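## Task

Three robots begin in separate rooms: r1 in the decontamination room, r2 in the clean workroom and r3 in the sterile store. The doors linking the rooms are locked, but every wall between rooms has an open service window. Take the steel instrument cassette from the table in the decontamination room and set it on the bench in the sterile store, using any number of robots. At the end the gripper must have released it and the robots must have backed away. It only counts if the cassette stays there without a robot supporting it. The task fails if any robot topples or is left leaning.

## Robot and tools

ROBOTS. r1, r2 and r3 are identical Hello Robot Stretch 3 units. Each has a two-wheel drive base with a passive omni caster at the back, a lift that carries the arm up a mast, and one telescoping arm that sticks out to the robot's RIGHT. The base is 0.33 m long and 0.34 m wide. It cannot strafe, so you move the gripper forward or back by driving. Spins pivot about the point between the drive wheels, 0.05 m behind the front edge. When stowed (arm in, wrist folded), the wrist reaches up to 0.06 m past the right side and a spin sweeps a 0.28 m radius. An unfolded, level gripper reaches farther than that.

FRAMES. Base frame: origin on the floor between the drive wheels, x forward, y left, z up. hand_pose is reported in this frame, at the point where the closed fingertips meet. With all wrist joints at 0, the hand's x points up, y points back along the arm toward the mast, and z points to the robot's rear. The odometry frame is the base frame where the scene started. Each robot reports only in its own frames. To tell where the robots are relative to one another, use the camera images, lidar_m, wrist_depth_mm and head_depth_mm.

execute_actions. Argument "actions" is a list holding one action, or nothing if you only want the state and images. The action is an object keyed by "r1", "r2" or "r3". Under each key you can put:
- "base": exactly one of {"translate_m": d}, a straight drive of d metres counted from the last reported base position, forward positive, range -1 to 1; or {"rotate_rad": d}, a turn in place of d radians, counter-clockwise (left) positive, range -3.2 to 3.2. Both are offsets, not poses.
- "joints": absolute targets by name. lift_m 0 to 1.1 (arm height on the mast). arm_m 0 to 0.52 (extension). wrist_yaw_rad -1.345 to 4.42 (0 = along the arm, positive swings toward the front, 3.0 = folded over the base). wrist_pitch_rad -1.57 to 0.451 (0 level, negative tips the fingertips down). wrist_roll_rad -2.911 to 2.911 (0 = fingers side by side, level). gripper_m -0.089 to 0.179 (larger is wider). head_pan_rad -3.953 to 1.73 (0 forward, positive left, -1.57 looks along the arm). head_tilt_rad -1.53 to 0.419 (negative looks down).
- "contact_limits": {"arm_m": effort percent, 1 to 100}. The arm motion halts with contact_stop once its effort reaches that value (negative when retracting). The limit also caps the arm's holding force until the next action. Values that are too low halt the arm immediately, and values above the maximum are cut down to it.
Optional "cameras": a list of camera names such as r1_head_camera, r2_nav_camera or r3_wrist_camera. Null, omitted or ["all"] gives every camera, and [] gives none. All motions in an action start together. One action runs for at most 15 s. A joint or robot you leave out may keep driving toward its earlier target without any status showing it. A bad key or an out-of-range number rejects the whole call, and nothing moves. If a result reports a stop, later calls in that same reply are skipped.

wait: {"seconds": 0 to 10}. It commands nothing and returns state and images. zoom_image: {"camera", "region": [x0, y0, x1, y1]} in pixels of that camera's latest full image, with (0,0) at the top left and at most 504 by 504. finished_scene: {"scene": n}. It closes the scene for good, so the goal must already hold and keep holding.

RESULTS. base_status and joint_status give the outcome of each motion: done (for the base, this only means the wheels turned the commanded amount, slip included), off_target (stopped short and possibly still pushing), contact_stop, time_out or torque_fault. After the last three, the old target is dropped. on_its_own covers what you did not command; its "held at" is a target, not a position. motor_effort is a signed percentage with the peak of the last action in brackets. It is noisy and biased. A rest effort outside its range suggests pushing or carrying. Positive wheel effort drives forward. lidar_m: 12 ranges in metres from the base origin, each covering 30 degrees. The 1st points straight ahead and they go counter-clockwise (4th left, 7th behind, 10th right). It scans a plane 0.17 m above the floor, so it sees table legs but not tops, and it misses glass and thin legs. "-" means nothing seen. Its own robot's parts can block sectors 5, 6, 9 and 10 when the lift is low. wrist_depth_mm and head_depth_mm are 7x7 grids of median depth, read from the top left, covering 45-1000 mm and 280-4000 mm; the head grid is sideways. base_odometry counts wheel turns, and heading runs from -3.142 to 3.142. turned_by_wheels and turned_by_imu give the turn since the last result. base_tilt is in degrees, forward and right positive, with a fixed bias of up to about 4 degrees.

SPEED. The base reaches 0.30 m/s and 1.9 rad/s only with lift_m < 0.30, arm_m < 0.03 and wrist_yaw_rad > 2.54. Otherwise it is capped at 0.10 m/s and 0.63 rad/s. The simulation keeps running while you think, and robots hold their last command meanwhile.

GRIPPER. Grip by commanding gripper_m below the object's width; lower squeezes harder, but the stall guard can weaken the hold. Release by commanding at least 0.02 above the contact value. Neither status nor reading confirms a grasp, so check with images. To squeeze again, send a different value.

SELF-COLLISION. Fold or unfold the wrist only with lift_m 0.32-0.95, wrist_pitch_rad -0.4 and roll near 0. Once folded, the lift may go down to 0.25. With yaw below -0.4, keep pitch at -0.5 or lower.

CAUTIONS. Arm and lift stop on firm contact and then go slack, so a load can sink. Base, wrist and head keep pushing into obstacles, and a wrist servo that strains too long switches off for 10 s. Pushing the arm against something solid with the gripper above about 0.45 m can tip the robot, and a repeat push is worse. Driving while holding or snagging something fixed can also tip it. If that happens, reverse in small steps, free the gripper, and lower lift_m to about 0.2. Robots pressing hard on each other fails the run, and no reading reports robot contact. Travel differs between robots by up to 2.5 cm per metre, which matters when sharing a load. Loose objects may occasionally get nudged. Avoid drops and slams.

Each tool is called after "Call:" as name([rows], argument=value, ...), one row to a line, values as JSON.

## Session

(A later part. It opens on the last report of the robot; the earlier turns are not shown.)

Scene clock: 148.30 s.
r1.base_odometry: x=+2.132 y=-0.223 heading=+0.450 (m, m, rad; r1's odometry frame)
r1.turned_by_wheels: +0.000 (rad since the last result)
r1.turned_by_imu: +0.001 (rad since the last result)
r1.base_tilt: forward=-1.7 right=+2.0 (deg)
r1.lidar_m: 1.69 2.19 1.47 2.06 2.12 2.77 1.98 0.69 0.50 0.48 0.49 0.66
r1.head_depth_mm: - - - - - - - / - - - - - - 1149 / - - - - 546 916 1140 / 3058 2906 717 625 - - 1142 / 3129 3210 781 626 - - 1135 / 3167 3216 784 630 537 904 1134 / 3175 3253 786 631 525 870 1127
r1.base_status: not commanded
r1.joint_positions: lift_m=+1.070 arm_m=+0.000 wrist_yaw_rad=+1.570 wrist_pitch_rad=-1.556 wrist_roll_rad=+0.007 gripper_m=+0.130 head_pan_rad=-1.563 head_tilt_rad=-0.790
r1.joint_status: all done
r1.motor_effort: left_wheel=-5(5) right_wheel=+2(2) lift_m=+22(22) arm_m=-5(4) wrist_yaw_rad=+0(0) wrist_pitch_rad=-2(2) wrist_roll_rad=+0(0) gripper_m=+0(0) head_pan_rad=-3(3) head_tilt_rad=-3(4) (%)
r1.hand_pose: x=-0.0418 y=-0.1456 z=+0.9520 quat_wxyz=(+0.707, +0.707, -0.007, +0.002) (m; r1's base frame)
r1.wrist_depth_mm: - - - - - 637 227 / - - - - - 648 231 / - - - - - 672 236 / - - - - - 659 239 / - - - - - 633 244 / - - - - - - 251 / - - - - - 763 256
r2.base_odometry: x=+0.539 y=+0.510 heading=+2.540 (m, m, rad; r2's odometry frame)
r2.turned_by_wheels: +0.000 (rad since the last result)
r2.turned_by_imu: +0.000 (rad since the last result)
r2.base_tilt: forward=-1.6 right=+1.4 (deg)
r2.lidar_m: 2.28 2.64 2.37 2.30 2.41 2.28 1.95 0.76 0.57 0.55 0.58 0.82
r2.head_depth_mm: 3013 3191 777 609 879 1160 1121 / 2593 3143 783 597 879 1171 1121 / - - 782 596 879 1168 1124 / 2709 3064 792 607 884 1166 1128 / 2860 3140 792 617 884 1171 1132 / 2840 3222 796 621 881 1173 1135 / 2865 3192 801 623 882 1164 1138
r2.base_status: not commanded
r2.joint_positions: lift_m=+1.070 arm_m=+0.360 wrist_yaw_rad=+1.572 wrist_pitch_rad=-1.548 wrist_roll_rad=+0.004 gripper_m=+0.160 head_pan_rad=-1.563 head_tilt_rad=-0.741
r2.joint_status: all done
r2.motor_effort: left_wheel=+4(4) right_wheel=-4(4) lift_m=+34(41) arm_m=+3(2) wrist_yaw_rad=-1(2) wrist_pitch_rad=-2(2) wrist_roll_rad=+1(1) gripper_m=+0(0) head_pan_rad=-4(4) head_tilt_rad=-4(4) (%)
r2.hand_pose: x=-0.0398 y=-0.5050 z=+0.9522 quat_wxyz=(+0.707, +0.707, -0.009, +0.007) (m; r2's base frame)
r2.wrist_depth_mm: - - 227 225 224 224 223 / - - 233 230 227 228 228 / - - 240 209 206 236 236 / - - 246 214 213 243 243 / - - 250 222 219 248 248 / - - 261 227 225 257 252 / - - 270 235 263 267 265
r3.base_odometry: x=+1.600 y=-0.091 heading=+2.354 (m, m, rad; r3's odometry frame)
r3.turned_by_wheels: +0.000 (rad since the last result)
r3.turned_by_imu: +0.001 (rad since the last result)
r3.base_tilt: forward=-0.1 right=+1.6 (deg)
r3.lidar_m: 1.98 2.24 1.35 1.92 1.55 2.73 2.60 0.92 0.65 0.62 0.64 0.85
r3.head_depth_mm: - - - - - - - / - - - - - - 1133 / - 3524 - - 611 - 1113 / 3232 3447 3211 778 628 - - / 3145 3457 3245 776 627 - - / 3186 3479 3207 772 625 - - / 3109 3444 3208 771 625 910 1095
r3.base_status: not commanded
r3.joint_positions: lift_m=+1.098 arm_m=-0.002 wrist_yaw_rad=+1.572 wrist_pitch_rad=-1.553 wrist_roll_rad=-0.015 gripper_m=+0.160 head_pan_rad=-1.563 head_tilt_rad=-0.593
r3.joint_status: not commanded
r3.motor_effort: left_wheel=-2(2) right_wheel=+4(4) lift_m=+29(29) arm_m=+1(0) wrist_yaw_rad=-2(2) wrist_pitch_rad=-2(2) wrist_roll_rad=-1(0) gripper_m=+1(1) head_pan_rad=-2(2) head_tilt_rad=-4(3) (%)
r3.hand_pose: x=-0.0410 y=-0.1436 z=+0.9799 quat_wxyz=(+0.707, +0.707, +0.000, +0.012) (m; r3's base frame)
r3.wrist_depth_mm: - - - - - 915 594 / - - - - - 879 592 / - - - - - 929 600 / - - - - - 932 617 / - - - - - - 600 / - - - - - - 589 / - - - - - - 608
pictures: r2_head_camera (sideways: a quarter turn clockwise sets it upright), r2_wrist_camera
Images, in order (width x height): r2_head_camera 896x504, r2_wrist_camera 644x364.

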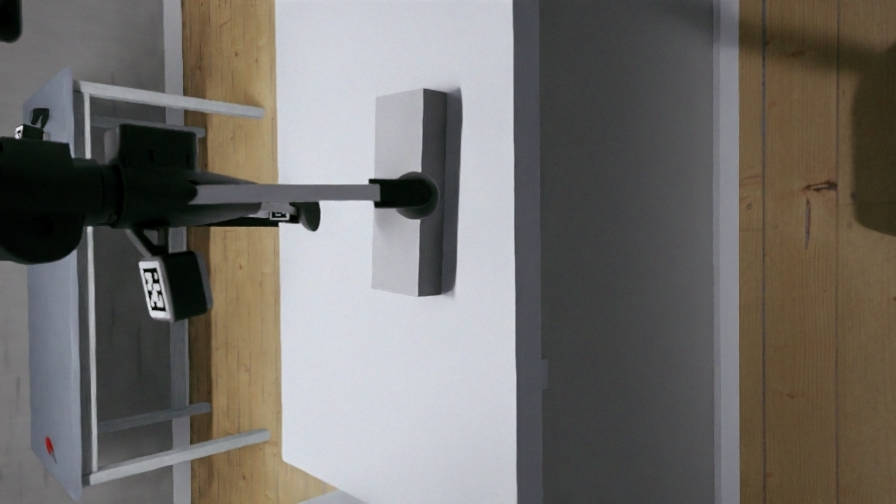

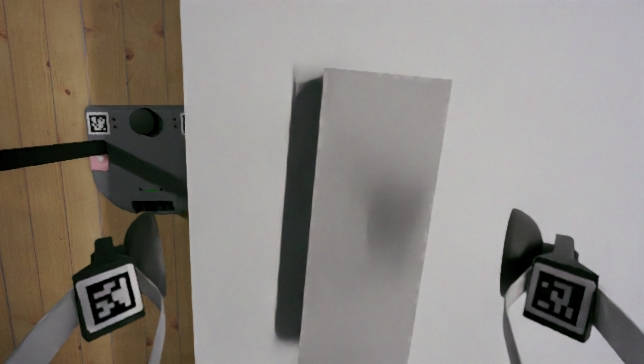

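Call:
execute_actions([
  {"r2":{"base":{"translate_m":-0.01},"joints":{"arm_m":0.383,"lift_m":1.003,"wrist_yaw_rad":1.49,"gripper_m":0.14}}},
], cameras=["r2_wrist_camera"])

Call:
execute_actions([
  {"r2":{"joints":{"gripper_m":0.03}}},
], cameras=[])

Call:
execute_actions([
  {"r2":{"joints":{"lift_m":1.06}}},
], cameras=["r2_wrist_camera","r2_head_camera"])

Scene clock: 157.00 s.
r1.base_odometry: x=+2.132 y=-0.223 heading=+0.450 (m, m, rad; r1's odometry frame)
r1.turned_by_wheels: +0.000 (rad since the last result)
r1.turned_by_imu: +0.001 (rad since the last result)
r1.base_tilt: forward=-1.8 right=+2.0 (deg)
r1.lidar_m: 1.69 2.19 1.47 2.06 2.12 2.78 1.98 0.69 0.50 0.48 0.49 0.66
r1.head_depth_mm: - - - - - - - / - - - - - - 1146 / - - - - 545 919 1138 / 3067 2956 718 624 - - 1144 / 3170 3231 781 626 - - 1141 / 3162 3241 785 627 537 906 1129 / 3164 3271 788 630 526 870 1123
r1.base_status: not commanded
r1.joint_positions: lift_m=+1.070 arm_m=+0.000 wrist_yaw_rad=+1.570 wrist_pitch_rad=-1.556 wrist_roll_rad=+0.007 gripper_m=+0.130 head_pan_rad=-1.563 head_tilt_rad=-0.790
r1.joint_status: not commanded
r1.motor_effort: left_wheel=-4(5) right_wheel=+2(2) lift_m=+22(22) arm_m=-6(5) wrist_yaw_rad=+1(0) wrist_pitch_rad=-2(2) wrist_roll_rad=+0(0) gripper_m=+0(1) head_pan_rad=-2(2) head_tilt_rad=-3(3) (%)
r1.hand_pose: x=-0.0418 y=-0.1456 z=+0.9520 quat_wxyz=(+0.707, +0.707, -0.007, +0.002) (m; r1's base frame)
r1.wrist_depth_mm: - - - - - 653 225 / - - - - - 675 230 / - - - - - 657 236 / - - - - - 666 239 / - - - - - 619 245 / - - - - - - 249 / - - - - - 736 255
r2.base_odometry: x=+0.547 y=+0.505 heading=+2.540 (m, m, rad; r2's odometry frame)
r2.turned_by_wheels: +0.000 (rad since the last result)
r2.turned_by_imu: +0.000 (rad since the last result)
r2.base_tilt: forward=-1.6 right=+1.3 (deg)
r2.lidar_m: 2.28 2.65 2.37 2.30 2.41 2.27 1.94 0.76 0.57 0.55 0.58 0.81
r2.head_depth_mm: - 2946 779 611 877 1159 1125 / - 3074 783 597 879 1157 1127 / - - 754 600 882 1168 1126 / 2682 3173 785 606 882 1168 1128 / 2813 3152 791 618 878 1172 1133 / 2864 3157 798 621 886 1174 1131 / 2863 3228 802 623 886 1165 1142
r2.base_status: done
r2.joint_positions: lift_m=+1.003 arm_m=+0.383 wrist_yaw_rad=+1.493 wrist_pitch_rad=-1.549 wrist_roll_rad=+0.004 gripper_m=+0.140 head_pan_rad=-1.563 head_tilt_rad=-0.741
r2.joint_status: all done
r2.motor_effort: left_wheel=+4(6) right_wheel=-3(9) lift_m=+34(34) arm_m=+3(3) wrist_yaw_rad=-2(3) wrist_pitch_rad=-2(2) wrist_roll_rad=+1(0) gripper_m=+0(75) head_pan_rad=-4(3) head_tilt_rad=-4(4) (%)
r2.hand_pose: x=-0.0398 y=-0.5265 z=+0.8852 quat_wxyz=(+0.707, +0.706, -0.036, -0.021) (m; r2's base frame)
r2.wrist_depth_mm: 953 165 163 135 135 162 162 / - 169 168 138 137 167 166 / - 174 172 141 142 170 171 / - 180 177 146 146 176 175 / - 185 183 150 150 180 180 / - - 190 154 155 - 184 / - 197 195 159 160 193 192
r3.base_odometry: x=+1.600 y=-0.091 heading=+2.354 (m, m, rad; r3's odometry frame)
r3.turned_by_wheels: +0.000 (rad since the last result)
r3.turned_by_imu: +0.001 (rad since the last result)
r3.base_tilt: forward=-0.2 right=+1.5 (deg)
r3.lidar_m: 1.98 2.24 1.35 1.91 1.56 2.74 2.60 0.92 0.66 0.62 0.64 0.85
r3.head_depth_mm: - - - - - - - / - - - - - - 1132 / - 3457 - - 610 - 1118 / 3269 3430 3223 777 629 - - / 3126 3502 3244 777 628 - - / 3188 3460 3263 775 625 - - / 3152 3464 3215 773 626 908 1094
r3.base_status: not commanded
r3.joint_positions: lift_m=+1.098 arm_m=-0.002 wrist_yaw_rad=+1.572 wrist_pitch_rad=-1.553 wrist_roll_rad=-0.015 gripper_m=+0.160 head_pan_rad=-1.563 head_tilt_rad=-0.593
r3.joint_status: not commanded
r3.motor_effort: left_wheel=-2(1) right_wheel=+4(4) lift_m=+29(29) arm_m=+0(1) wrist_yaw_rad=-1(1) wrist_pitch_rad=-2(2) wrist_roll_rad=+0(0) gripper_m=+1(1) head_pan_rad=-2(2) head_tilt_rad=-2(2) (%)
r3.hand_pose: x=-0.0410 y=-0.1436 z=+0.9799 quat_wxyz=(+0.707, +0.707, +0.000, +0.012) (m; r3's base frame)
r3.wrist_depth_mm: - - - - - 866 593 / - - - - - 845 587 / - - - - - 925 602 / - - - - - 929 600 / - - - - - - 615 / - - - - - - 579 / - - - - - - 610
pictures: r2_wrist_camera
Images, in order (width x height): r2_wrist_camera 644x364.

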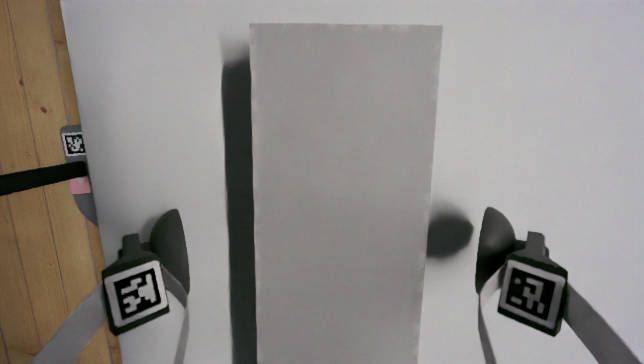

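Scene clock: 158.60 s.
r1.base_odometry: x=+2.132 y=-0.223 heading=+0.450 (m, m, rad; r1's odometry frame)
r1.turned_by_wheels: +0.000 (rad since the last result)
r1.turned_by_imu: +0.000 (rad since the last result)
r1.base_tilt: forward=-1.8 right=+2.0 (deg)
r1.lidar_m: 1.69 2.19 1.47 2.06 2.13 2.77 1.98 0.69 0.50 0.48 0.49 0.66
r1.head_depth_mm: - - - - - - - / - - - - - - 1152 / - - - - 546 915 1140 / 3087 2928 719 624 - - 1143 / 3169 3211 781 626 - - 1134 / 3168 3239 786 627 537 905 1130 / 3135 3268 788 630 525 868 1127
r1.base_status: not commanded
r1.joint_positions: lift_m=+1.070 arm_m=+0.000 wrist_yaw_rad=+1.570 wrist_pitch_rad=-1.556 wrist_roll_rad=+0.007 gripper_m=+0.130 head_pan_rad=-1.563 head_tilt_rad=-0.790
r1.joint_status: not commanded
r1.motor_effort: left_wheel=-4(5) right_wheel=+2(2) lift_m=+22(22) arm_m=-5(5) wrist_yaw_rad=-1(1) wrist_pitch_rad=-2(2) wrist_roll_rad=+0(0) gripper_m=+0(0) head_pan_rad=-2(2) head_tilt_rad=-3(3) (%)
r1.hand_pose: x=-0.0418 y=-0.1456 z=+0.9520 quat_wxyz=(+0.707, +0.707, -0.007, +0.002) (m; r1's base frame)
r1.wrist_depth_mm: - - - - - 648 226 / - - - - - 662 232 / - - - - - 660 236 / - - - - - 674 241 / - - - - - 629 247 / - - - - - - 249 / - - - - - 735 254
r2.base_odometry: x=+0.547 y=+0.505 heading=+2.540 (m, m, rad; r2's odometry frame)
r2.turned_by_wheels: +0.000 (rad since the last result)
r2.turned_by_imu: +0.000 (rad since the last result)
r2.base_tilt: forward=-1.7 right=+1.3 (deg)
r2.lidar_m: 2.29 2.66 2.38 2.30 2.41 2.27 1.95 0.76 0.57 0.55 0.58 0.81
r2.head_depth_mm: - 2941 777 609 875 1163 1123 / - 3084 781 595 878 1159 1119 / - - 755 596 879 1169 1126 / 2706 3139 789 602 880 1165 1129 / 2826 3170 793 617 880 1176 1131 / 2879 3225 799 620 883 1175 1132 / 2858 3213 802 623 884 1178 1137
r2.base_status: not commanded
r2.joint_positions: lift_m=+1.003 arm_m=+0.383 wrist_yaw_rad=+1.493 wrist_pitch_rad=-1.549 wrist_roll_rad=+0.004 gripper_m=+0.031 head_pan_rad=-1.563 head_tilt_rad=-0.741
r2.joint_status: all done
r2.motor_effort: left_wheel=+3(4) right_wheel=-4(4) lift_m=+36(36) arm_m=+2(3) wrist_yaw_rad=-3(3) wrist_pitch_rad=-2(2) wrist_roll_rad=+1(0) gripper_m=-18(92) head_pan_rad=-4(3) head_tilt_rad=-5(4) (%)
r2.hand_pose: x=-0.0398 y=-0.5266 z=+0.8851 quat_wxyz=(+0.707, +0.706, -0.036, -0.021) (m; r2's base frame)
r2.wrist_depth_mm: 957 164 163 135 161 162 162 / - 169 167 137 137 166 166 / - 174 172 141 141 171 170 / - 178 177 144 146 175 174 / - 184 151 148 148 180 180 / - 192 154 154 152 185 186 / - 200 194 158 190 191 189
r3.base_odometry: x=+1.600 y=-0.091 heading=+2.354 (m, m, rad; r3's odometry frame)
r3.turned_by_wheels: +0.000 (rad since the last result)
r3.turned_by_imu: +0.000 (rad since the last result)
r3.base_tilt: forward=-0.3 right=+1.5 (deg)
r3.lidar_m: 1.98 2.23 1.35 1.92 1.56 2.73 2.60 0.92 0.65 0.62 0.64 0.85
r3.head_depth_mm: - - - - - - - / - - - - - - 1132 / - 3451 - - 612 - 1116 / 3204 3501 3242 777 629 - - / 3221 3470 3217 775 628 - - / 3152 3469 3228 773 625 - - / 3146 3449 3197 773 626 913 1090
r3.base_status: not commanded
r3.joint_positions: lift_m=+1.098 arm_m=-0.002 wrist_yaw_rad=+1.572 wrist_pitch_rad=-1.553 wrist_roll_rad=-0.015 gripper_m=+0.160 head_pan_rad=-1.563 head_tilt_rad=-0.593
r3.joint_status: not commanded
r3.motor_effort: left_wheel=-2(2) right_wheel=+3(4) lift_m=+29(29) arm_m=+1(0) wrist_yaw_rad=-1(1) wrist_pitch_rad=-2(2) wrist_roll_rad=+0(0) gripper_m=+1(0) head_pan_rad=-2(2) head_tilt_rad=-3(2) (%)
r3.hand_pose: x=-0.0410 y=-0.1436 z=+0.9799 quat_wxyz=(+0.707, +0.707, +0.000, +0.012) (m; r3's base frame)
r3.wrist_depth_mm: - - - - - 897 583 / - - - - - 903 586 / - - - - - 900 600 / - - - - - 944 605 / - - - - - - 597 / - - - - - - 586 / - - - - - - 604
pictures: none
No camera images: the call's "cameras" was empty. Leave "cameras" out to get every camera's image.

Scene clock: 159.97 s.
r1.base_odometry: x=+2.132 y=-0.223 heading=+0.450 (m, m, rad; r1's odometry frame)
r1.turned_by_wheels: +0.000 (rad since the last result)
r1.turned_by_imu: +0.000 (rad since the last result)
r1.base_tilt: forward=-1.7 right=+2.0 (deg)
r1.lidar_m: 1.69 2.19 1.47 2.06 2.12 2.77 1.98 0.69 0.50 0.48 0.49 0.66
r1.head_depth_mm: - - - - - - - / - - - - - - 1149 / - - - - 545 918 1140 / 3071 3053 685 625 - - 1137 / 3177 3204 781 627 - - 1140 / 3156 3223 784 627 537 905 1131 / 3153 3236 788 630 525 871 1125
r1.base_status: not commanded
r1.joint_positions: lift_m=+1.070 arm_m=+0.000 wrist_yaw_rad=+1.570 wrist_pitch_rad=-1.556 wrist_roll_rad=+0.007 gripper_m=+0.130 head_pan_rad=-1.563 head_tilt_rad=-0.790
r1.joint_status: not commanded
r1.motor_effort: left_wheel=-5(5) right_wheel=+2(2) lift_m=+22(22) arm_m=-6(6) wrist_yaw_rad=-1(1) wrist_pitch_rad=-2(2) wrist_roll_rad=+0(0) gripper_m=+1(0) head_pan_rad=-3(2) head_tilt_rad=-4(3) (%)
r1.hand_pose: x=-0.0418 y=-0.1456 z=+0.9520 quat_wxyz=(+0.707, +0.707, -0.007, +0.002) (m; r1's base frame)
r1.wrist_depth_mm: - - - - - 657 225 / - - - - - 672 230 / - - - - - 657 236 / - - - - - 668 240 / - - - - - 621 245 / - - - - - - 250 / - - - - - 755 255
r2.base_odometry: x=+0.547 y=+0.505 heading=+2.540 (m, m, rad; r2's odometry frame)
r2.turned_by_wheels: +0.000 (rad since the last result)
r2.turned_by_imu: +0.000 (rad since the last result)
r2.base_tilt: forward=-1.6 right=+1.3 (deg)
r2.lidar_m: 2.29 2.66 2.37 2.30 2.41 2.27 1.95 0.76 0.57 0.55 0.58 0.81
r2.head_depth_mm: 3066 3257 780 609 872 1159 1117 / 2654 3118 781 592 883 1167 1125 / - - 787 593 881 1171 1128 / 2851 3040 792 596 881 1176 1129 / 2810 3140 798 618 882 1163 1133 / 2854 3169 796 623 880 1175 1129 / 2842 3175 802 625 887 1173 1137
r2.base_status: not commanded
r2.joint_positions: lift_m=+1.060 arm_m=+0.383 wrist_yaw_rad=+1.493 wrist_pitch_rad=-1.549 wrist_roll_rad=+0.004 gripper_m=+0.031 head_pan_rad=-1.563 head_tilt_rad=-0.741
r2.joint_status: all done
r2.motor_effort: left_wheel=+4(4) right_wheel=-3(3) lift_m=+49(53) arm_m=+2(2) wrist_yaw_rad=-2(3) wrist_pitch_rad=-2(2) wrist_roll_rad=+1(1) gripper_m=-18(18) head_pan_rad=-4(4) head_tilt_rad=-4(4) (%)
r2.hand_pose: x=-0.0398 y=-0.5266 z=+0.9417 quat_wxyz=(+0.707, +0.706, -0.036, -0.021) (m; r2's base frame)
r2.wrist_depth_mm: - 220 215 134 211 212 212 / - 225 221 137 137 220 219 / - 231 227 140 142 227 224 / - 236 234 144 146 232 231 / - - 151 149 149 237 236 / - - 153 153 153 246 245 / - - 256 158 252 256 252
r3.base_odometry: x=+1.600 y=-0.091 heading=+2.354 (m, m, rad; r3's odometry frame)
r3.turned_by_wheels: +0.000 (rad since the last result)
r3.turned_by_imu: +0.000 (rad since the last result)
r3.base_tilt: forward=-0.3 right=+1.5 (deg)
r3.lidar_m: 1.98 2.24 1.35 1.91 1.55 2.73 2.61 0.92 0.65 0.62 0.64 0.85
r3.head_depth_mm: - - - - - - - / - - - - - - 1134 / - 3461 - - 611 - 1116 / 3207 3470 3220 777 630 - - / 3167 3476 3245 777 628 - - / 3158 3468 3270 775 627 - - / 3152 3421 3225 768 623 912 1090
r3.base_status: not commanded
r3.joint_positions: lift_m=+1.098 arm_m=-0.002 wrist_yaw_rad=+1.572 wrist_pitch_rad=-1.553 wrist_roll_rad=-0.015 gripper_m=+0.160 head_pan_rad=-1.563 head_tilt_rad=-0.593
r3.joint_status: not commanded
r3.motor_effort: left_wheel=-2(2) right_wheel=+4(4) lift_m=+29(29) arm_m=+0(0) wrist_yaw_rad=-1(1) wrist_pitch_rad=-2(2) wrist_roll_rad=+0(0) gripper_m=+1(1) head_pan_rad=-2(2) head_tilt_rad=-3(3) (%)
r3.hand_pose: x=-0.0410 y=-0.1436 z=+0.9799 quat_wxyz=(+0.707, +0.707, +0.000, +0.012) (m; r3's base frame)
r3.wrist_depth_mm: - - - - - 871 582 / - - - - - 900 597 / - - - - - 950 597 / - - - - - 926 600 / - - - - - 983 608 / - - - - - - 594 / - - - - - - 605
pictures: r2_head_camera (sideways: a quarter turn clockwise sets it upright), r2_wrist_camera
Images, in order (width x height): r2_head_camera 896x504, r2_wrist_camera 644x364.

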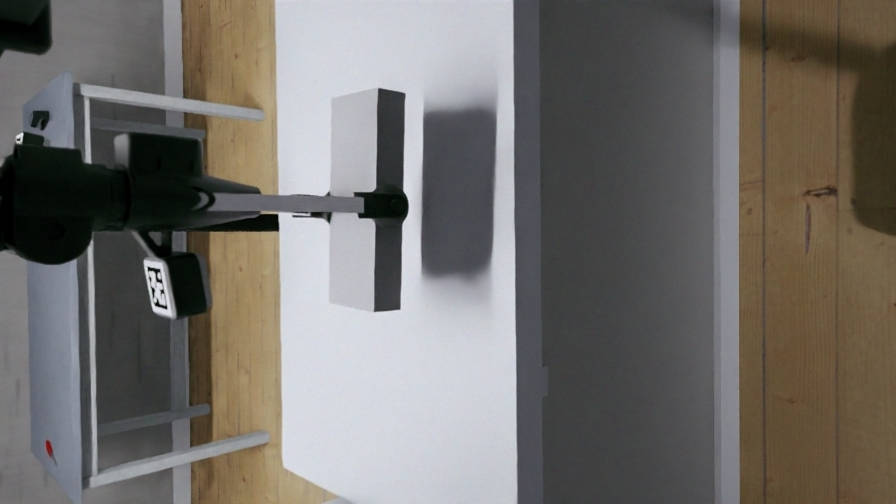

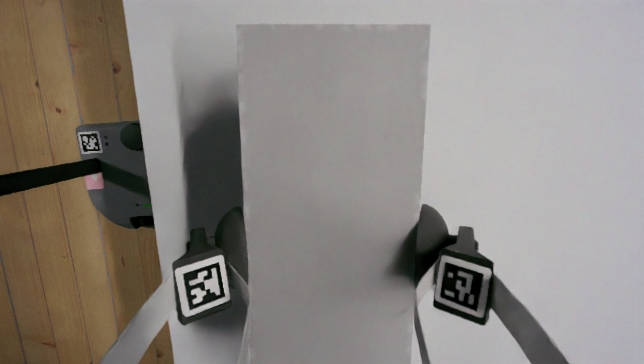

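Call:
execute_actions([
  {"r2":{"base":{"rotate_rad":1.39},"joints":{"arm_m":0.03,"wrist_yaw_rad":1.57,"gripper_m":0.025}}},
], cameras=[])

Call:
execute_actions([
  {"r2":{"base":{"translate_m":1.0}}},
], cameras=[])

Call:
execute_actions([
  {"r2":{"base":{"translate_m":0.83}}},
], cameras=[])

Call:
execute_actions([
  {"r2":{"base":{"rotate_rad":1.75}}},
], cameras=["r2_nav_camera"])

Scene clock: 172.90 s.
r1.base_odometry: x=+2.132 y=-0.223 heading=+0.450 (m, m, rad; r1's odometry frame)
r1.turned_by_wheels: +0.000 (rad since the last result)
r1.turned_by_imu: +0.002 (rad since the last result)
r1.base_tilt: forward=-1.8 right=+2.0 (deg)
r1.lidar_m: 1.69 2.20 1.47 2.06 2.12 2.77 1.98 0.69 0.50 0.48 0.49 0.66
r1.head_depth_mm: - - - - - - - / - - - - - - 1150 / - - - - 546 917 1135 / 3127 3052 779 624 - - 1145 / 3145 3082 781 627 - - 1140 / 3168 3269 783 629 537 904 1133 / 3164 3221 786 631 526 870 1127
r1.base_status: not commanded
r1.joint_positions: lift_m=+1.070 arm_m=+0.000 wrist_yaw_rad=+1.570 wrist_pitch_rad=-1.556 wrist_roll_rad=+0.007 gripper_m=+0.130 head_pan_rad=-1.563 head_tilt_rad=-0.790
r1.joint_status: not commanded
r1.motor_effort: left_wheel=-5(5) right_wheel=+2(2) lift_m=+22(22) arm_m=-6(6) wrist_yaw_rad=+0(1) wrist_pitch_rad=-2(2) wrist_roll_rad=+0(0) gripper_m=+0(0) head_pan_rad=-2(3) head_tilt_rad=-4(3) (%)
r1.hand_pose: x=-0.0418 y=-0.1456 z=+0.9520 quat_wxyz=(+0.707, +0.707, -0.007, +0.002) (m; r1's base frame)
r1.wrist_depth_mm: - - - - - 651 226 / - - - - - 652 231 / - - - - - 648 235 / - - - - - 676 240 / - - - - - 626 246 / - - - - - - 250 / - - - - - 745 253
r2.base_odometry: x=+0.547 y=+0.505 heading=-2.353 (m, m, rad; r2's odometry frame)
r2.turned_by_wheels: +1.390 (rad since the last result)
r2.turned_by_imu: +1.383 (rad since the last result)
r2.base_tilt: forward=-1.6 right=+1.3 (deg)
r2.lidar_m: 2.30 2.32 2.41 2.21 0.93 0.60 0.55 0.56 0.69 1.41 2.56 2.51
r2.head_depth_mm: - - - - 1314 335 1063 / - - - - - 329 1060 / - - - - 1487 334 1062 / 2127 2472 2371 1878 - 337 1069 / 2133 2411 2382 1929 - 353 1075 / 2143 2450 2391 1890 1549 1308 1125 / 2094 2355 2407 1894 1539 1305 1140
r2.base_status: done
r2.joint_positions: lift_m=+1.060 arm_m=+0.030 wrist_yaw_rad=+1.569 wrist_pitch_rad=-1.548 wrist_roll_rad=+0.004 gripper_m=+0.026 head_pan_rad=-1.563 head_tilt_rad=-0.741
r2.joint_status: all done
r2.motor_effort: left_wheel=-6(12) right_wheel=+4(11) lift_m=+49(49) arm_m=-1(3) wrist_yaw_rad=+1(2) wrist_pitch_rad=-2(2) wrist_roll_rad=+0(0) gripper_m=-20(50) head_pan_rad=-4(4) head_tilt_rad=-5(4) (%)
r2.hand_pose: x=-0.0397 y=-0.1754 z=+0.9417 quat_wxyz=(+0.707, +0.707, -0.010, +0.006) (m; r2's base frame)
r2.wrist_depth_mm: - - - 134 - - - / - - - 136 137 - - / - - 141 140 141 - - / - - 146 144 146 - - / - - 151 148 149 - - / - - 154 153 153 - 887 / - - 847 158 734 742 713
r3.base_odometry: x=+1.600 y=-0.091 heading=+2.354 (m, m, rad; r3's odometry frame)
r3.turned_by_wheels: +0.000 (rad since the last result)
r3.turned_by_imu: +0.001 (rad since the last result)
r3.base_tilt: forward=-0.3 right=+1.5 (deg)
r3.lidar_m: 1.97 2.24 1.36 1.91 1.56 2.73 2.60 0.92 0.65 0.62 0.64 0.85
r3.head_depth_mm: - - - - - - - / - - - - - - 1136 / 3509 3432 - - 611 - 1116 / 3226 3425 3233 779 627 - - / 3198 3485 3274 777 628 - - / 3123 3480 3216 773 626 - - / 3124 3458 3260 773 624 911 1092
r3.base_status: not commanded
r3.joint_positions: lift_m=+1.098 arm_m=-0.002 wrist_yaw_rad=+1.572 wrist_pitch_rad=-1.553 wrist_roll_rad=-0.015 gripper_m=+0.160 head_pan_rad=-1.563 head_tilt_rad=-0.593
r3.joint_status: not commanded
r3.motor_effort: left_wheel=-2(2) right_wheel=+3(3) lift_m=+29(29) arm_m=+0(1) wrist_yaw_rad=-1(1) wrist_pitch_rad=-2(2) wrist_roll_rad=+0(0) gripper_m=+1(1) head_pan_rad=-2(2) head_tilt_rad=-3(3) (%)
r3.hand_pose: x=-0.0410 y=-0.1436 z=+0.9799 quat_wxyz=(+0.707, +0.707, +0.000, +0.012) (m; r3's base frame)
r3.wrist_depth_mm: - - - - - 891 587 / - - - - - 884 594 / - - - - - 910 590 / - - - - - 938 597 / - - - - - - 614 / - - - - - - 580 / - - - - - - 611
pictures: none
No camera images: the call's "cameras" was empty. Leave "cameras" out to get every camera's image.

Scene clock: 183.97 s.
r1.base_odometry: x=+2.132 y=-0.223 heading=+0.450 (m, m, rad; r1's odometry frame)
r1.turned_by_wheels: +0.000 (rad since the last result)
r1.turned_by_imu: +0.003 (rad since the last result)
r1.base_tilt: forward=-1.8 right=+2.0 (deg)
r1.lidar_m: 1.69 2.19 1.47 2.06 2.12 2.77 1.98 0.69 0.50 0.48 0.49 0.66
r1.head_depth_mm: - - - - - - - / - - - - - - 1153 / - - - - 546 916 1138 / 3123 3064 778 625 - - 1141 / 3146 3213 781 627 - - 1133 / 3164 3205 784 628 538 904 1136 / 3152 3251 787 630 526 869 1127
r1.base_status: not commanded
r1.joint_positions: lift_m=+1.070 arm_m=+0.000 wrist_yaw_rad=+1.570 wrist_pitch_rad=-1.556 wrist_roll_rad=+0.007 gripper_m=+0.130 head_pan_rad=-1.563 head_tilt_rad=-0.790
r1.joint_status: not commanded
r1.motor_effort: left_wheel=-5(5) right_wheel=+2(2) lift_m=+22(22) arm_m=-6(5) wrist_yaw_rad=+0(1) wrist_pitch_rad=-2(2) wrist_roll_rad=+0(0) gripper_m=+0(1) head_pan_rad=-3(2) head_tilt_rad=-4(4) (%)
r1.hand_pose: x=-0.0418 y=-0.1456 z=+0.9520 quat_wxyz=(+0.707, +0.707, -0.007, +0.002) (m; r1's base frame)
r1.wrist_depth_mm: - - - - - 657 225 / - - - - - 648 232 / - - - - - 660 237 / - - - - - 670 239 / - - - - - 625 245 / - - - - - - 249 / - - - - - 746 253
r2.base_odometry: x=-0.158 y=-0.204 heading=-2.354 (m, m, rad; r2's odometry frame)
r2.turned_by_wheels: +0.000 (rad since the last result)
r2.turned_by_imu: +0.005 (rad since the last result)
r2.base_tilt: forward=-1.6 right=+1.3 (deg)
r2.lidar_m: 1.32 1.33 1.65 2.34 2.37 1.68 1.54 1.54 1.94 2.39 2.17 1.44
r2.head_depth_mm: - - - - 1401 336 1060 / - - - - - 329 1069 / - - - - 1490 333 1072 / 2033 2363 2384 1860 - 337 1065 / 2031 2306 2404 1935 - 354 1070 / 2008 2280 2407 1881 1531 1307 1133 / 1972 2205 2408 1880 1541 1309 1140
r2.base_status: done
r2.joint_positions: lift_m=+1.060 arm_m=+0.030 wrist_yaw_rad=+1.569 wrist_pitch_rad=-1.548 wrist_roll_rad=+0.004 gripper_m=+0.026 head_pan_rad=-1.563 head_tilt_rad=-0.741
r2.joint_status: not commanded
r2.motor_effort: left_wheel=-6(8) right_wheel=+4(11) lift_m=+49(49) arm_m=-2(2) wrist_yaw_rad=+1(0) wrist_pitch_rad=-2(2) wrist_roll_rad=+1(0) gripper_m=-20(19) head_pan_rad=-4(4) head_tilt_rad=-4(5) (%)
r2.hand_pose: x=-0.0397 y=-0.1754 z=+0.9417 quat_wxyz=(+0.707, +0.707, -0.010, +0.006) (m; r2's base frame)
r2.wrist_depth_mm: - - - 134 - - - / - - - 137 136 - - / - - 141 141 141 - - / - - 146 145 145 - - / - - 150 148 149 - - / - - 155 153 153 - - / - - - 158 - - -
r3.base_odometry: x=+1.600 y=-0.091 heading=+2.354 (m, m, rad; r3's odometry frame)
r3.turned_by_wheels: +0.000 (rad since the last result)
r3.turned_by_imu: +0.001 (rad since the last result)
r3.base_tilt: forward=-0.2 right=+1.5 (deg)
r3.lidar_m: 1.97 2.23 1.35 1.91 1.56 2.74 2.60 0.92 0.65 0.62 0.64 0.85
r3.head_depth_mm: - - - - - - - / - - - - - - 1140 / - 3509 - - 613 - 1116 / 3184 3471 3273 776 628 - - / 3146 3468 3220 775 627 - - / 3143 3459 3268 775 626 - - / 3121 3427 3204 773 624 912 1089
r3.base_status: not commanded
r3.joint_positions: lift_m=+1.098 arm_m=-0.002 wrist_yaw_rad=+1.572 wrist_pitch_rad=-1.553 wrist_roll_rad=-0.015 gripper_m=+0.160 head_pan_rad=-1.563 head_tilt_rad=-0.593
r3.joint_status: not commanded
r3.motor_effort: left_wheel=-2(1) right_wheel=+4(4) lift_m=+29(29) arm_m=+0(0) wrist_yaw_rad=-1(1) wrist_pitch_rad=-2(2) wrist_roll_rad=+0(0) gripper_m=+1(1) head_pan_rad=-3(2) head_tilt_rad=-3(2) (%)
r3.hand_pose: x=-0.0410 y=-0.1436 z=+0.9799 quat_wxyz=(+0.707, +0.707, +0.000, +0.012) (m; r3's base frame)
r3.wrist_depth_mm: - - - - - 885 586 / - - - - - 907 578 / - - - - - 926 603 / - - - - - 942 612 / - - - - - - 616 / - - - - - - 584 / - - - - - - 619
pictures: none
No camera images: the call's "cameras" was empty. Leave "cameras" out to get every camera's image.

Scene clock: 193.33 s.
r1.base_odometry: x=+2.132 y=-0.223 heading=+0.450 (m, m, rad; r1's odometry frame)
r1.turned_by_wheels: +0.000 (rad since the last result)
r1.turned_by_imu: +0.002 (rad since the last result)
r1.base_tilt: forward=-1.8 right=+2.0 (deg)
r1.lidar_m: 1.70 2.20 1.47 2.06 2.13 2.76 1.98 0.69 0.50 0.48 0.49 0.66
r1.head_depth_mm: - - - - - - - / - - - - - - 1150 / - - - - 546 917 1136 / 3165 3171 777 624 - - 1139 / 3165 3211 782 627 - - 1138 / 3135 3259 786 628 537 907 1130 / 3146 3230 789 630 526 872 1127
r1.base_status: not commanded
r1.joint_positions: lift_m=+1.070 arm_m=+0.000 wrist_yaw_rad=+1.570 wrist_pitch_rad=-1.556 wrist_roll_rad=+0.007 gripper_m=+0.130 head_pan_rad=-1.563 head_tilt_rad=-0.790
r1.joint_status: not commanded
r1.motor_effort: left_wheel=-5(5) right_wheel=+2(2) lift_m=+22(22) arm_m=-5(5) wrist_yaw_rad=+1(1) wrist_pitch_rad=-2(2) wrist_roll_rad=+0(0) gripper_m=+1(0) head_pan_rad=-2(2) head_tilt_rad=-3(3) (%)
r1.hand_pose: x=-0.0418 y=-0.1456 z=+0.9520 quat_wxyz=(+0.707, +0.707, -0.007, +0.002) (m; r1's base frame)
r1.wrist_depth_mm: - - - - - 645 226 / - - - - - 662 229 / - - - - - 664 236 / - - - - - 671 240 / - - - - - 629 245 / - - - - - - 251 / - - - - - 739 254
r2.base_odometry: x=-0.743 y=-0.793 heading=-2.354 (m, m, rad; r2's odometry frame)
r2.turned_by_wheels: +0.000 (rad since the last result)
r2.turned_by_imu: +0.004 (rad since the last result)
r2.base_tilt: forward=-1.7 right=+1.3 (deg)
r2.lidar_m: 0.50 0.51 0.63 1.30 2.50 2.56 2.35 2.38 2.48 2.27 0.83 0.54
r2.head_depth_mm: - - - - 1412 335 1066 / - - - - - 329 1062 / - - - - 1483 333 1067 / 1920 2263 2400 1874 - 338 1071 / 1923 2198 2401 1945 - 354 1071 / 1931 2164 2327 1892 1529 1313 1134 / 1874 2100 2159 1837 1542 1310 1133
r2.base_status: done
r2.joint_positions: lift_m=+1.060 arm_m=+0.030 wrist_yaw_rad=+1.569 wrist_pitch_rad=-1.548 wrist_roll_rad=+0.004 gripper_m=+0.026 head_pan_rad=-1.563 head_tilt_rad=-0.741
r2.joint_status: not commanded
r2.motor_effort: left_wheel=-6(7) right_wheel=+4(9) lift_m=+49(49) arm_m=-2(2) wrist_yaw_rad=+1(0) wrist_pitch_rad=-2(2) wrist_roll_rad=+0(1) gripper_m=-19(19) head_pan_rad=-4(4) head_tilt_rad=-4(4) (%)
r2.hand_pose: x=-0.0397 y=-0.1754 z=+0.9417 quat_wxyz=(+0.707, +0.707, -0.010, +0.006) (m; r2's base frame)
r2.wrist_depth_mm: - - - 134 - - - / - - - 137 137 - - / - - 142 140 142 - - / - - 146 145 146 - - / - - 151 148 149 - - / - - 153 153 153 - - / - - - 158 - - -
r3.base_odometry: x=+1.600 y=-0.091 heading=+2.354 (m, m, rad; r3's odometry frame)
r3.turned_by_wheels: +0.000 (rad since the last result)
r3.turned_by_imu: +0.001 (rad since the last result)
r3.base_tilt: forward=-0.1 right=+1.6 (deg)
r3.lidar_m: 1.97 2.23 1.35 1.91 1.56 2.75 2.60 0.92 0.65 0.62 0.64 0.85
r3.head_depth_mm: - - - - - - - / - - - - - - 1132 / 3253 3441 - - 612 - 1115 / 3144 3463 3259 778 629 - - / 3109 3406 3199 777 628 - - / 3166 3409 3221 774 626 - - / 3119 3448 3205 771 625 907 1088
r3.base_status: not commanded
r3.joint_positions: lift_m=+1.098 arm_m=-0.002 wrist_yaw_rad=+1.572 wrist_pitch_rad=-1.553 wrist_roll_rad=-0.015 gripper_m=+0.160 head_pan_rad=-1.563 head_tilt_rad=-0.593
r3.joint_status: not commanded
r3.motor_effort: left_wheel=-2(2) right_wheel=+4(3) lift_m=+29(29) arm_m=+0(0) wrist_yaw_rad=-1(1) wrist_pitch_rad=-2(2) wrist_roll_rad=+0(0) gripper_m=+1(1) head_pan_rad=-2(2) head_tilt_rad=-3(3) (%)
r3.hand_pose: x=-0.0410 y=-0.1436 z=+0.9799 quat_wxyz=(+0.707, +0.707, +0.000, +0.012) (m; r3's base frame)
r3.wrist_depth_mm: - - - - - 874 587 / - - - - - 907 597 / - - - - - 908 593 / - - - - - 931 602 / - - - - - - 615 / - - - - - - 576 / - - - - - - 602
pictures: none
No camera images: the call's "cameras" was empty. Leave "cameras" out to get every camera's image.

Scene clock: 197.10 s.
r1.base_odometry: x=+2.132 y=-0.223 heading=+0.450 (m, m, rad; r1's odometry frame)
r1.turned_by_wheels: +0.000 (rad since the last result)
r1.turned_by_imu: +0.001 (rad since the last result)
r1.base_tilt: forward=-1.8 right=+2.0 (deg)
r1.lidar_m: 1.69 2.20 1.47 2.06 2.12 2.78 1.98 0.69 0.50 0.48 0.49 0.66
r1.head_depth_mm: - - - - - - - / - - - - - - 1147 / - - - - 546 918 1141 / 3163 3192 779 624 - - 1143 / 3178 3202 782 625 - - 1132 / 3158 3229 784 629 537 903 1131 / 3166 3233 788 629 526 870 1126
r1.base_status: not commanded
r1.joint_positions: lift_m=+1.070 arm_m=+0.000 wrist_yaw_rad=+1.570 wrist_pitch_rad=-1.556 wrist_roll_rad=+0.007 gripper_m=+0.130 head_pan_rad=-1.563 head_tilt_rad=-0.790
r1.joint_status: not commanded
r1.motor_effort: left_wheel=-5(5) right_wheel=+2(2) lift_m=+22(22) arm_m=-5(5) wrist_yaw_rad=+0(0) wrist_pitch_rad=-2(2) wrist_roll_rad=+0(0) gripper_m=+0(0) head_pan_rad=-2(2) head_tilt_rad=-3(3) (%)
r1.hand_pose: x=-0.0418 y=-0.1456 z=+0.9520 quat_wxyz=(+0.707, +0.707, -0.007, +0.002) (m; r1's base frame)
r1.wrist_depth_mm: - - - - - 649 227 / - - - - - 658 229 / - - - - - 664 234 / - - - - - 665 242 / - - - - - 627 245 / - - - - - - 252 / - - - - - 746 256
r2.base_odometry: x=-0.743 y=-0.793 heading=-0.604 (m, m, rad; r2's odometry frame)
r2.turned_by_wheels: +1.750 (rad since the last result)
r2.turned_by_imu: +1.740 (rad since the last result)
r2.base_tilt: forward=-1.6 right=+1.2 (deg)
r2.lidar_m: 2.40 2.59 2.40 2.36 2.48 2.33 1.59 0.68 0.51 0.50 0.53 0.75
r2.head_depth_mm: - - - - 865 335 1059 / - - - - - 329 1067 / - - - - 813 333 1068 / 2778 3192 791 616 - 337 1072 / 2812 3177 795 640 - 354 1070 / 2813 3146 795 622 552 1063 1129 / 2908 3185 686 616 553 1080 1135
r2.base_status: done
r2.joint_positions: lift_m=+1.060 arm_m=+0.030 wrist_yaw_rad=+1.569 wrist_pitch_rad=-1.548 wrist_roll_rad=+0.004 gripper_m=+0.026 head_pan_rad=-1.563 head_tilt_rad=-0.741
r2.joint_status: not commanded
r2.motor_effort: left_wheel=-5(13) right_wheel=+4(8) lift_m=+49(49) arm_m=-2(2) wrist_yaw_rad=+1(1) wrist_pitch_rad=-2(2) wrist_roll_rad=+1(1) gripper_m=-19(19) head_pan_rad=-4(4) head_tilt_rad=-4(4) (%)
r2.hand_pose: x=-0.0397 y=-0.1754 z=+0.9417 quat_wxyz=(+0.707, +0.707, -0.010, +0.006) (m; r2's base frame)
r2.wrist_depth_mm: - - - 134 889 633 223 / - - - 137 137 614 222 / - - 141 140 141 613 226 / - - 145 144 146 605 233 / - - 151 149 149 589 238 / - - 154 154 153 276 245 / - - - 157 798 617 252
r3.base_odometry: x=+1.600 y=-0.091 heading=+2.354 (m, m, rad; r3's odometry frame)
r3.turned_by_wheels: +0.000 (rad since the last result)
r3.turned_by_imu: +0.000 (rad since the last result)
r3.base_tilt: forward=-0.2 right=+1.5 (deg)
r3.lidar_m: 1.98 2.23 1.35 1.91 1.55 2.74 2.60 0.92 0.65 0.62 0.64 0.85
r3.head_depth_mm: - - - - - - - / - - - - - - 1132 / 863 947 - - 611 - 1117 / 1186 3448 2894 777 628 - - / 3175 3475 3212 777 628 - - / 3125 3445 3202 775 625 - - / 3116 3457 3229 772 625 910 1095
r3.base_status: not commanded
r3.joint_positions: lift_m=+1.098 arm_m=-0.002 wrist_yaw_rad=+1.572 wrist_pitch_rad=-1.553 wrist_roll_rad=-0.015 gripper_m=+0.160 head_pan_rad=-1.563 head_tilt_rad=-0.593
r3.joint_status: not commanded
r3.motor_effort: left_wheel=-1(2) right_wheel=+3(3) lift_m=+29(29) arm_m=+1(0) wrist_yaw_rad=-1(1) wrist_pitch_rad=-2(2) wrist_roll_rad=-1(0) gripper_m=+1(1) head_pan_rad=-2(2) head_tilt_rad=-4(2) (%)
r3.hand_pose: x=-0.0410 y=-0.1436 z=+0.9799 quat_wxyz=(+0.707, +0.707, +0.000, +0.012) (m; r3's base frame)
r3.wrist_depth_mm: - - - - - 889 589 / - - - - - 918 592 / - - - - - 904 594 / - - - - - 931 611 / - - - - - - 610 / - - - - - - 575 / - - - - - - 610
pictures: r2_nav_camera (sideways: a quarter turn counterclockwise sets it upright)
Images, in order (width x height): r2_nav_camera 672x504.

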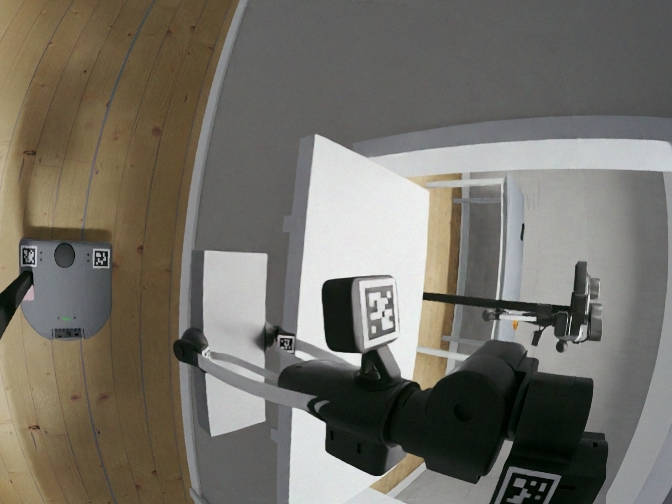

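Call:
execute_actions([
  {"r2":{"base":{"rotate_rad":-0.06},"joints":{"arm_m":0.5,"lift_m":1.02}}},
], cameras=["r2_wrist_camera"])

Call:
execute_actions([
  {"r2":{"joints":{"lift_m":1.003}}},
], cameras=[])

Scene clock: 206.10 s.
r1.base_odometry: x=+2.132 y=-0.223 heading=+0.450 (m, m, rad; r1's odometry frame)
r1.turned_by_wheels: +0.000 (rad since the last result)
r1.turned_by_imu: +0.002 (rad since the last result)
r1.base_tilt: forward=-1.8 right=+1.9 (deg)
r1.lidar_m: 1.69 2.19 1.47 2.06 2.12 2.77 1.98 0.69 0.50 0.48 0.49 0.66
r1.head_depth_mm: - - - - - - - / - - - - - - 1148 / - - - - 546 916 1143 / 3193 3214 777 624 - - 1141 / 3179 3250 785 626 - - 1135 / 3149 3214 784 629 537 903 1130 / 3172 3242 787 630 526 871 1125
r1.base_status: not commanded
r1.joint_positions: lift_m=+1.070 arm_m=+0.000 wrist_yaw_rad=+1.570 wrist_pitch_rad=-1.556 wrist_roll_rad=+0.007 gripper_m=+0.130 head_pan_rad=-1.563 head_tilt_rad=-0.790
r1.joint_status: not commanded
r1.motor_effort: left_wheel=-5(5) right_wheel=+2(2) lift_m=+22(22) arm_m=-6(5) wrist_yaw_rad=+0(0) wrist_pitch_rad=-2(2) wrist_roll_rad=+0(0) gripper_m=+0(0) head_pan_rad=-3(2) head_tilt_rad=-3(3) (%)
r1.hand_pose: x=-0.0418 y=-0.1456 z=+0.9520 quat_wxyz=(+0.707, +0.707, -0.007, +0.002) (m; r1's base frame)
r1.wrist_depth_mm: - - - - - 639 226 / - - - - - 668 232 / - - - - - 687 236 / - - - - - 673 240 / - - - - - 630 245 / - - - - - - 252 / - - - - - 738 255
r2.base_odometry: x=-0.743 y=-0.793 heading=-0.664 (m, m, rad; r2's odometry frame)
r2.turned_by_wheels: -0.060 (rad since the last result)
r2.turned_by_imu: -0.059 (rad since the last result)
r2.base_tilt: forward=-1.6 right=+1.3 (deg)
r2.lidar_m: 1.88 2.54 2.45 2.35 2.44 2.37 1.96 0.72 0.52 0.50 0.52 0.70
r2.head_depth_mm: - 3123 780 607 542 1073 1122 / 2295 3081 754 611 544 1058 1119 / 2654 2984 700 613 545 1054 1122 / 2783 3023 702 617 547 1045 1127 / 2790 3155 789 619 551 1032 1129 / 2463 3126 796 620 539 1032 1136 / 2504 3140 2401 623 538 1016 1137
r2.base_status: done
r2.joint_positions: lift_m=+1.020 arm_m=+0.500 wrist_yaw_rad=+1.569 wrist_pitch_rad=-1.548 wrist_roll_rad=+0.004 gripper_m=+0.026 head_pan_rad=-1.563 head_tilt_rad=-0.741
r2.joint_status: all done
r2.motor_effort: left_wheel=+3(4) right_wheel=-3(4) lift_m=+37(45) arm_m=+2(4) wrist_yaw_rad=+1(1) wrist_pitch_rad=-2(2) wrist_roll_rad=+1(1) gripper_m=-20(20) head_pan_rad=-4(3) head_tilt_rad=-5(4) (%)
r2.hand_pose: x=-0.0397 y=-0.6449 z=+0.9021 quat_wxyz=(+0.707, +0.707, -0.010, +0.006) (m; r2's base frame)
r2.wrist_depth_mm: 181 180 178 134 176 176 928 / 187 185 182 136 137 183 797 / 191 191 188 140 142 187 844 / 196 196 193 144 146 192 870 / 201 201 151 149 148 197 - / 208 208 154 154 154 202 - / 215 215 212 158 208 210 -
r3.base_odometry: x=+1.600 y=-0.091 heading=+2.354 (m, m, rad; r3's odometry frame)
r3.turned_by_wheels: +0.000 (rad since the last result)
r3.turned_by_imu: +0.001 (rad since the last result)
r3.base_tilt: forward=-0.3 right=+1.5 (deg)
r3.lidar_m: 1.98 2.23 1.35 1.91 1.56 2.73 2.60 0.92 0.65 0.62 0.64 0.85
r3.head_depth_mm: - - - - - - - / - - - - - - 1131 / 1065 527 - - 610 - 1117 / 714 3394 2903 687 629 - - / 3134 3431 3259 774 628 - - / 3125 3461 3212 774 624 - - / 3147 3453 3213 771 624 908 1093
r3.base_status: not commanded
r3.joint_positions: lift_m=+1.098 arm_m=-0.002 wrist_yaw_rad=+1.572 wrist_pitch_rad=-1.553 wrist_roll_rad=-0.015 gripper_m=+0.160 head_pan_rad=-1.563 head_tilt_rad=-0.593
r3.joint_status: not commanded
r3.motor_effort: left_wheel=-2(2) right_wheel=+4(4) lift_m=+29(29) arm_m=+0(0) wrist_yaw_rad=-1(1) wrist_pitch_rad=-2(2) wrist_roll_rad=+0(0) gripper_m=+1(0) head_pan_rad=-2(2) head_tilt_rad=-3(3) (%)
r3.hand_pose: x=-0.0410 y=-0.1436 z=+0.9799 quat_wxyz=(+0.707, +0.707, +0.000, +0.012) (m; r3's base frame)
r3.wrist_depth_mm: - - - - - 872 583 / - - - - - 900 581 / - - - - - 879 611 / - - - - - 930 599 / - - - - - - 620 / - - - - - - 603 / - - - - - - 606
pictures: r2_wrist_camera
Images, in order (width x height): r2_wrist_camera 644x364.

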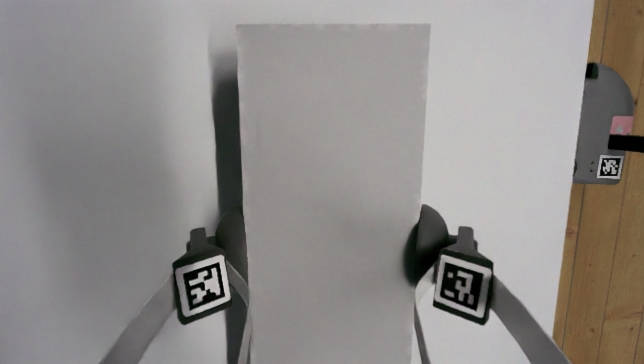

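Scene clock: 206.97 s.
r1.base_odometry: x=+2.132 y=-0.223 heading=+0.450 (m, m, rad; r1's odometry frame)
r1.turned_by_wheels: +0.000 (rad since the last result)
r1.turned_by_imu: +0.000 (rad since the last result)
r1.base_tilt: forward=-1.9 right=+2.0 (deg)
r1.lidar_m: 1.70 2.19 1.47 2.06 2.13 2.77 1.98 0.69 0.50 0.48 0.49 0.66
r1.head_depth_mm: - - - - - - - / - - - - - - 1153 / - - - - 545 920 1133 / 3155 3184 779 624 - - 1137 / 3143 3225 781 626 - - 1136 / 3175 3218 788 628 537 906 1132 / 3126 3247 789 631 526 869 1122
r1.base_status: not commanded
r1.joint_positions: lift_m=+1.070 arm_m=+0.000 wrist_yaw_rad=+1.570 wrist_pitch_rad=-1.556 wrist_roll_rad=+0.007 gripper_m=+0.130 head_pan_rad=-1.563 head_tilt_rad=-0.790
r1.joint_status: not commanded
r1.motor_effort: left_wheel=-5(5) right_wheel=+2(2) lift_m=+22(22) arm_m=-5(5) wrist_yaw_rad=-1(1) wrist_pitch_rad=-2(2) wrist_roll_rad=+0(0) gripper_m=+0(0) head_pan_rad=-2(2) head_tilt_rad=-3(4) (%)
r1.hand_pose: x=-0.0418 y=-0.1456 z=+0.9520 quat_wxyz=(+0.707, +0.707, -0.007, +0.002) (m; r1's base frame)
r1.wrist_depth_mm: - - - - - 646 226 / - - - - - 665 231 / - - - - - 670 236 / - - - - - 667 239 / - - - - - 632 245 / - - - - - - 250 / - - - - - 729 255
r2.base_odometry: x=-0.743 y=-0.793 heading=-0.664 (m, m, rad; r2's odometry frame)
r2.turned_by_wheels: +0.000 (rad since the last result)
r2.turned_by_imu: +0.000 (rad since the last result)
r2.base_tilt: forward=-1.7 right=+1.3 (deg)
r2.lidar_m: 1.88 2.56 2.45 2.35 2.44 2.36 1.96 0.72 0.52 0.50 0.52 0.71
r2.head_depth_mm: - 2903 775 609 541 1072 1123 / - 3023 782 611 544 1065 1123 / 2359 2977 726 615 544 1052 1122 / 2802 2979 729 613 547 1048 1125 / 2788 3141 793 618 548 1033 1129 / 2488 3182 799 620 538 1030 1139 / 2510 3086 2422 625 537 1019 1139
r2.base_status: not commanded
r2.joint_positions: lift_m=+1.003 arm_m=+0.500 wrist_yaw_rad=+1.569 wrist_pitch_rad=-1.548 wrist_roll_rad=+0.004 gripper_m=+0.026 head_pan_rad=-1.563 head_tilt_rad=-0.741
r2.joint_status: all done
r2.motor_effort: left_wheel=+3(3) right_wheel=-3(3) lift_m=+36(37) arm_m=+3(3) wrist_yaw_rad=+0(0) wrist_pitch_rad=-2(2) wrist_roll_rad=+1(1) gripper_m=-19(19) head_pan_rad=-4(4) head_tilt_rad=-4(4) (%)
r2.hand_pose: x=-0.0397 y=-0.6449 z=+0.8851 quat_wxyz=(+0.707, +0.707, -0.010, +0.006) (m; r2's base frame)
r2.wrist_depth_mm: 165 164 163 134 160 161 162 / 169 169 166 137 138 166 165 / 174 174 172 141 141 171 172 / 180 180 175 144 145 175 825 / 186 184 151 149 149 180 - / 191 190 154 153 153 184 - / 195 195 192 158 189 192 -
r3.base_odometry: x=+1.600 y=-0.091 heading=+2.354 (m, m, rad; r3's odometry frame)
r3.turned_by_wheels: +0.000 (rad since the last result)
r3.turned_by_imu: +0.000 (rad since the last result)
r3.base_tilt: forward=-0.1 right=+1.6 (deg)
r3.lidar_m: 1.98 2.24 1.35 1.91 1.56 2.73 2.60 0.92 0.66 0.62 0.64 0.85
r3.head_depth_mm: - - - - - - - / - - - - - - 1138 / 1092 522 - - 611 - 1120 / 935 1329 2949 776 626 - - / 3091 3488 3270 776 626 - - / 3177 3482 3200 773 626 - - / 3131 3434 3211 774 625 913 1097
r3.base_status: not commanded
r3.joint_positions: lift_m=+1.098 arm_m=-0.002 wrist_yaw_rad=+1.572 wrist_pitch_rad=-1.553 wrist_roll_rad=-0.015 gripper_m=+0.160 head_pan_rad=-1.563 head_tilt_rad=-0.593
r3.joint_status: not commanded
r3.motor_effort: left_wheel=-1(2) right_wheel=+4(3) lift_m=+29(29) arm_m=+1(1) wrist_yaw_rad=-1(1) wrist_pitch_rad=-2(2) wrist_roll_rad=+0(0) gripper_m=+0(0) head_pan_rad=-2(2) head_tilt_rad=-3(4) (%)
r3.hand_pose: x=-0.0410 y=-0.1436 z=+0.9799 quat_wxyz=(+0.707, +0.707, +0.000, +0.012) (m; r3's base frame)
r3.wrist_depth_mm: - - - - - 877 578 / - - - - - 887 595 / - - - - - 946 598 / - - - - - 940 606 / - - - - - 997 608 / - - - - - - 576 / - - - - - - 587
pictures: none
No camera images: the call's "cameras" was empty. Leave "cameras" out to get every camera's image.


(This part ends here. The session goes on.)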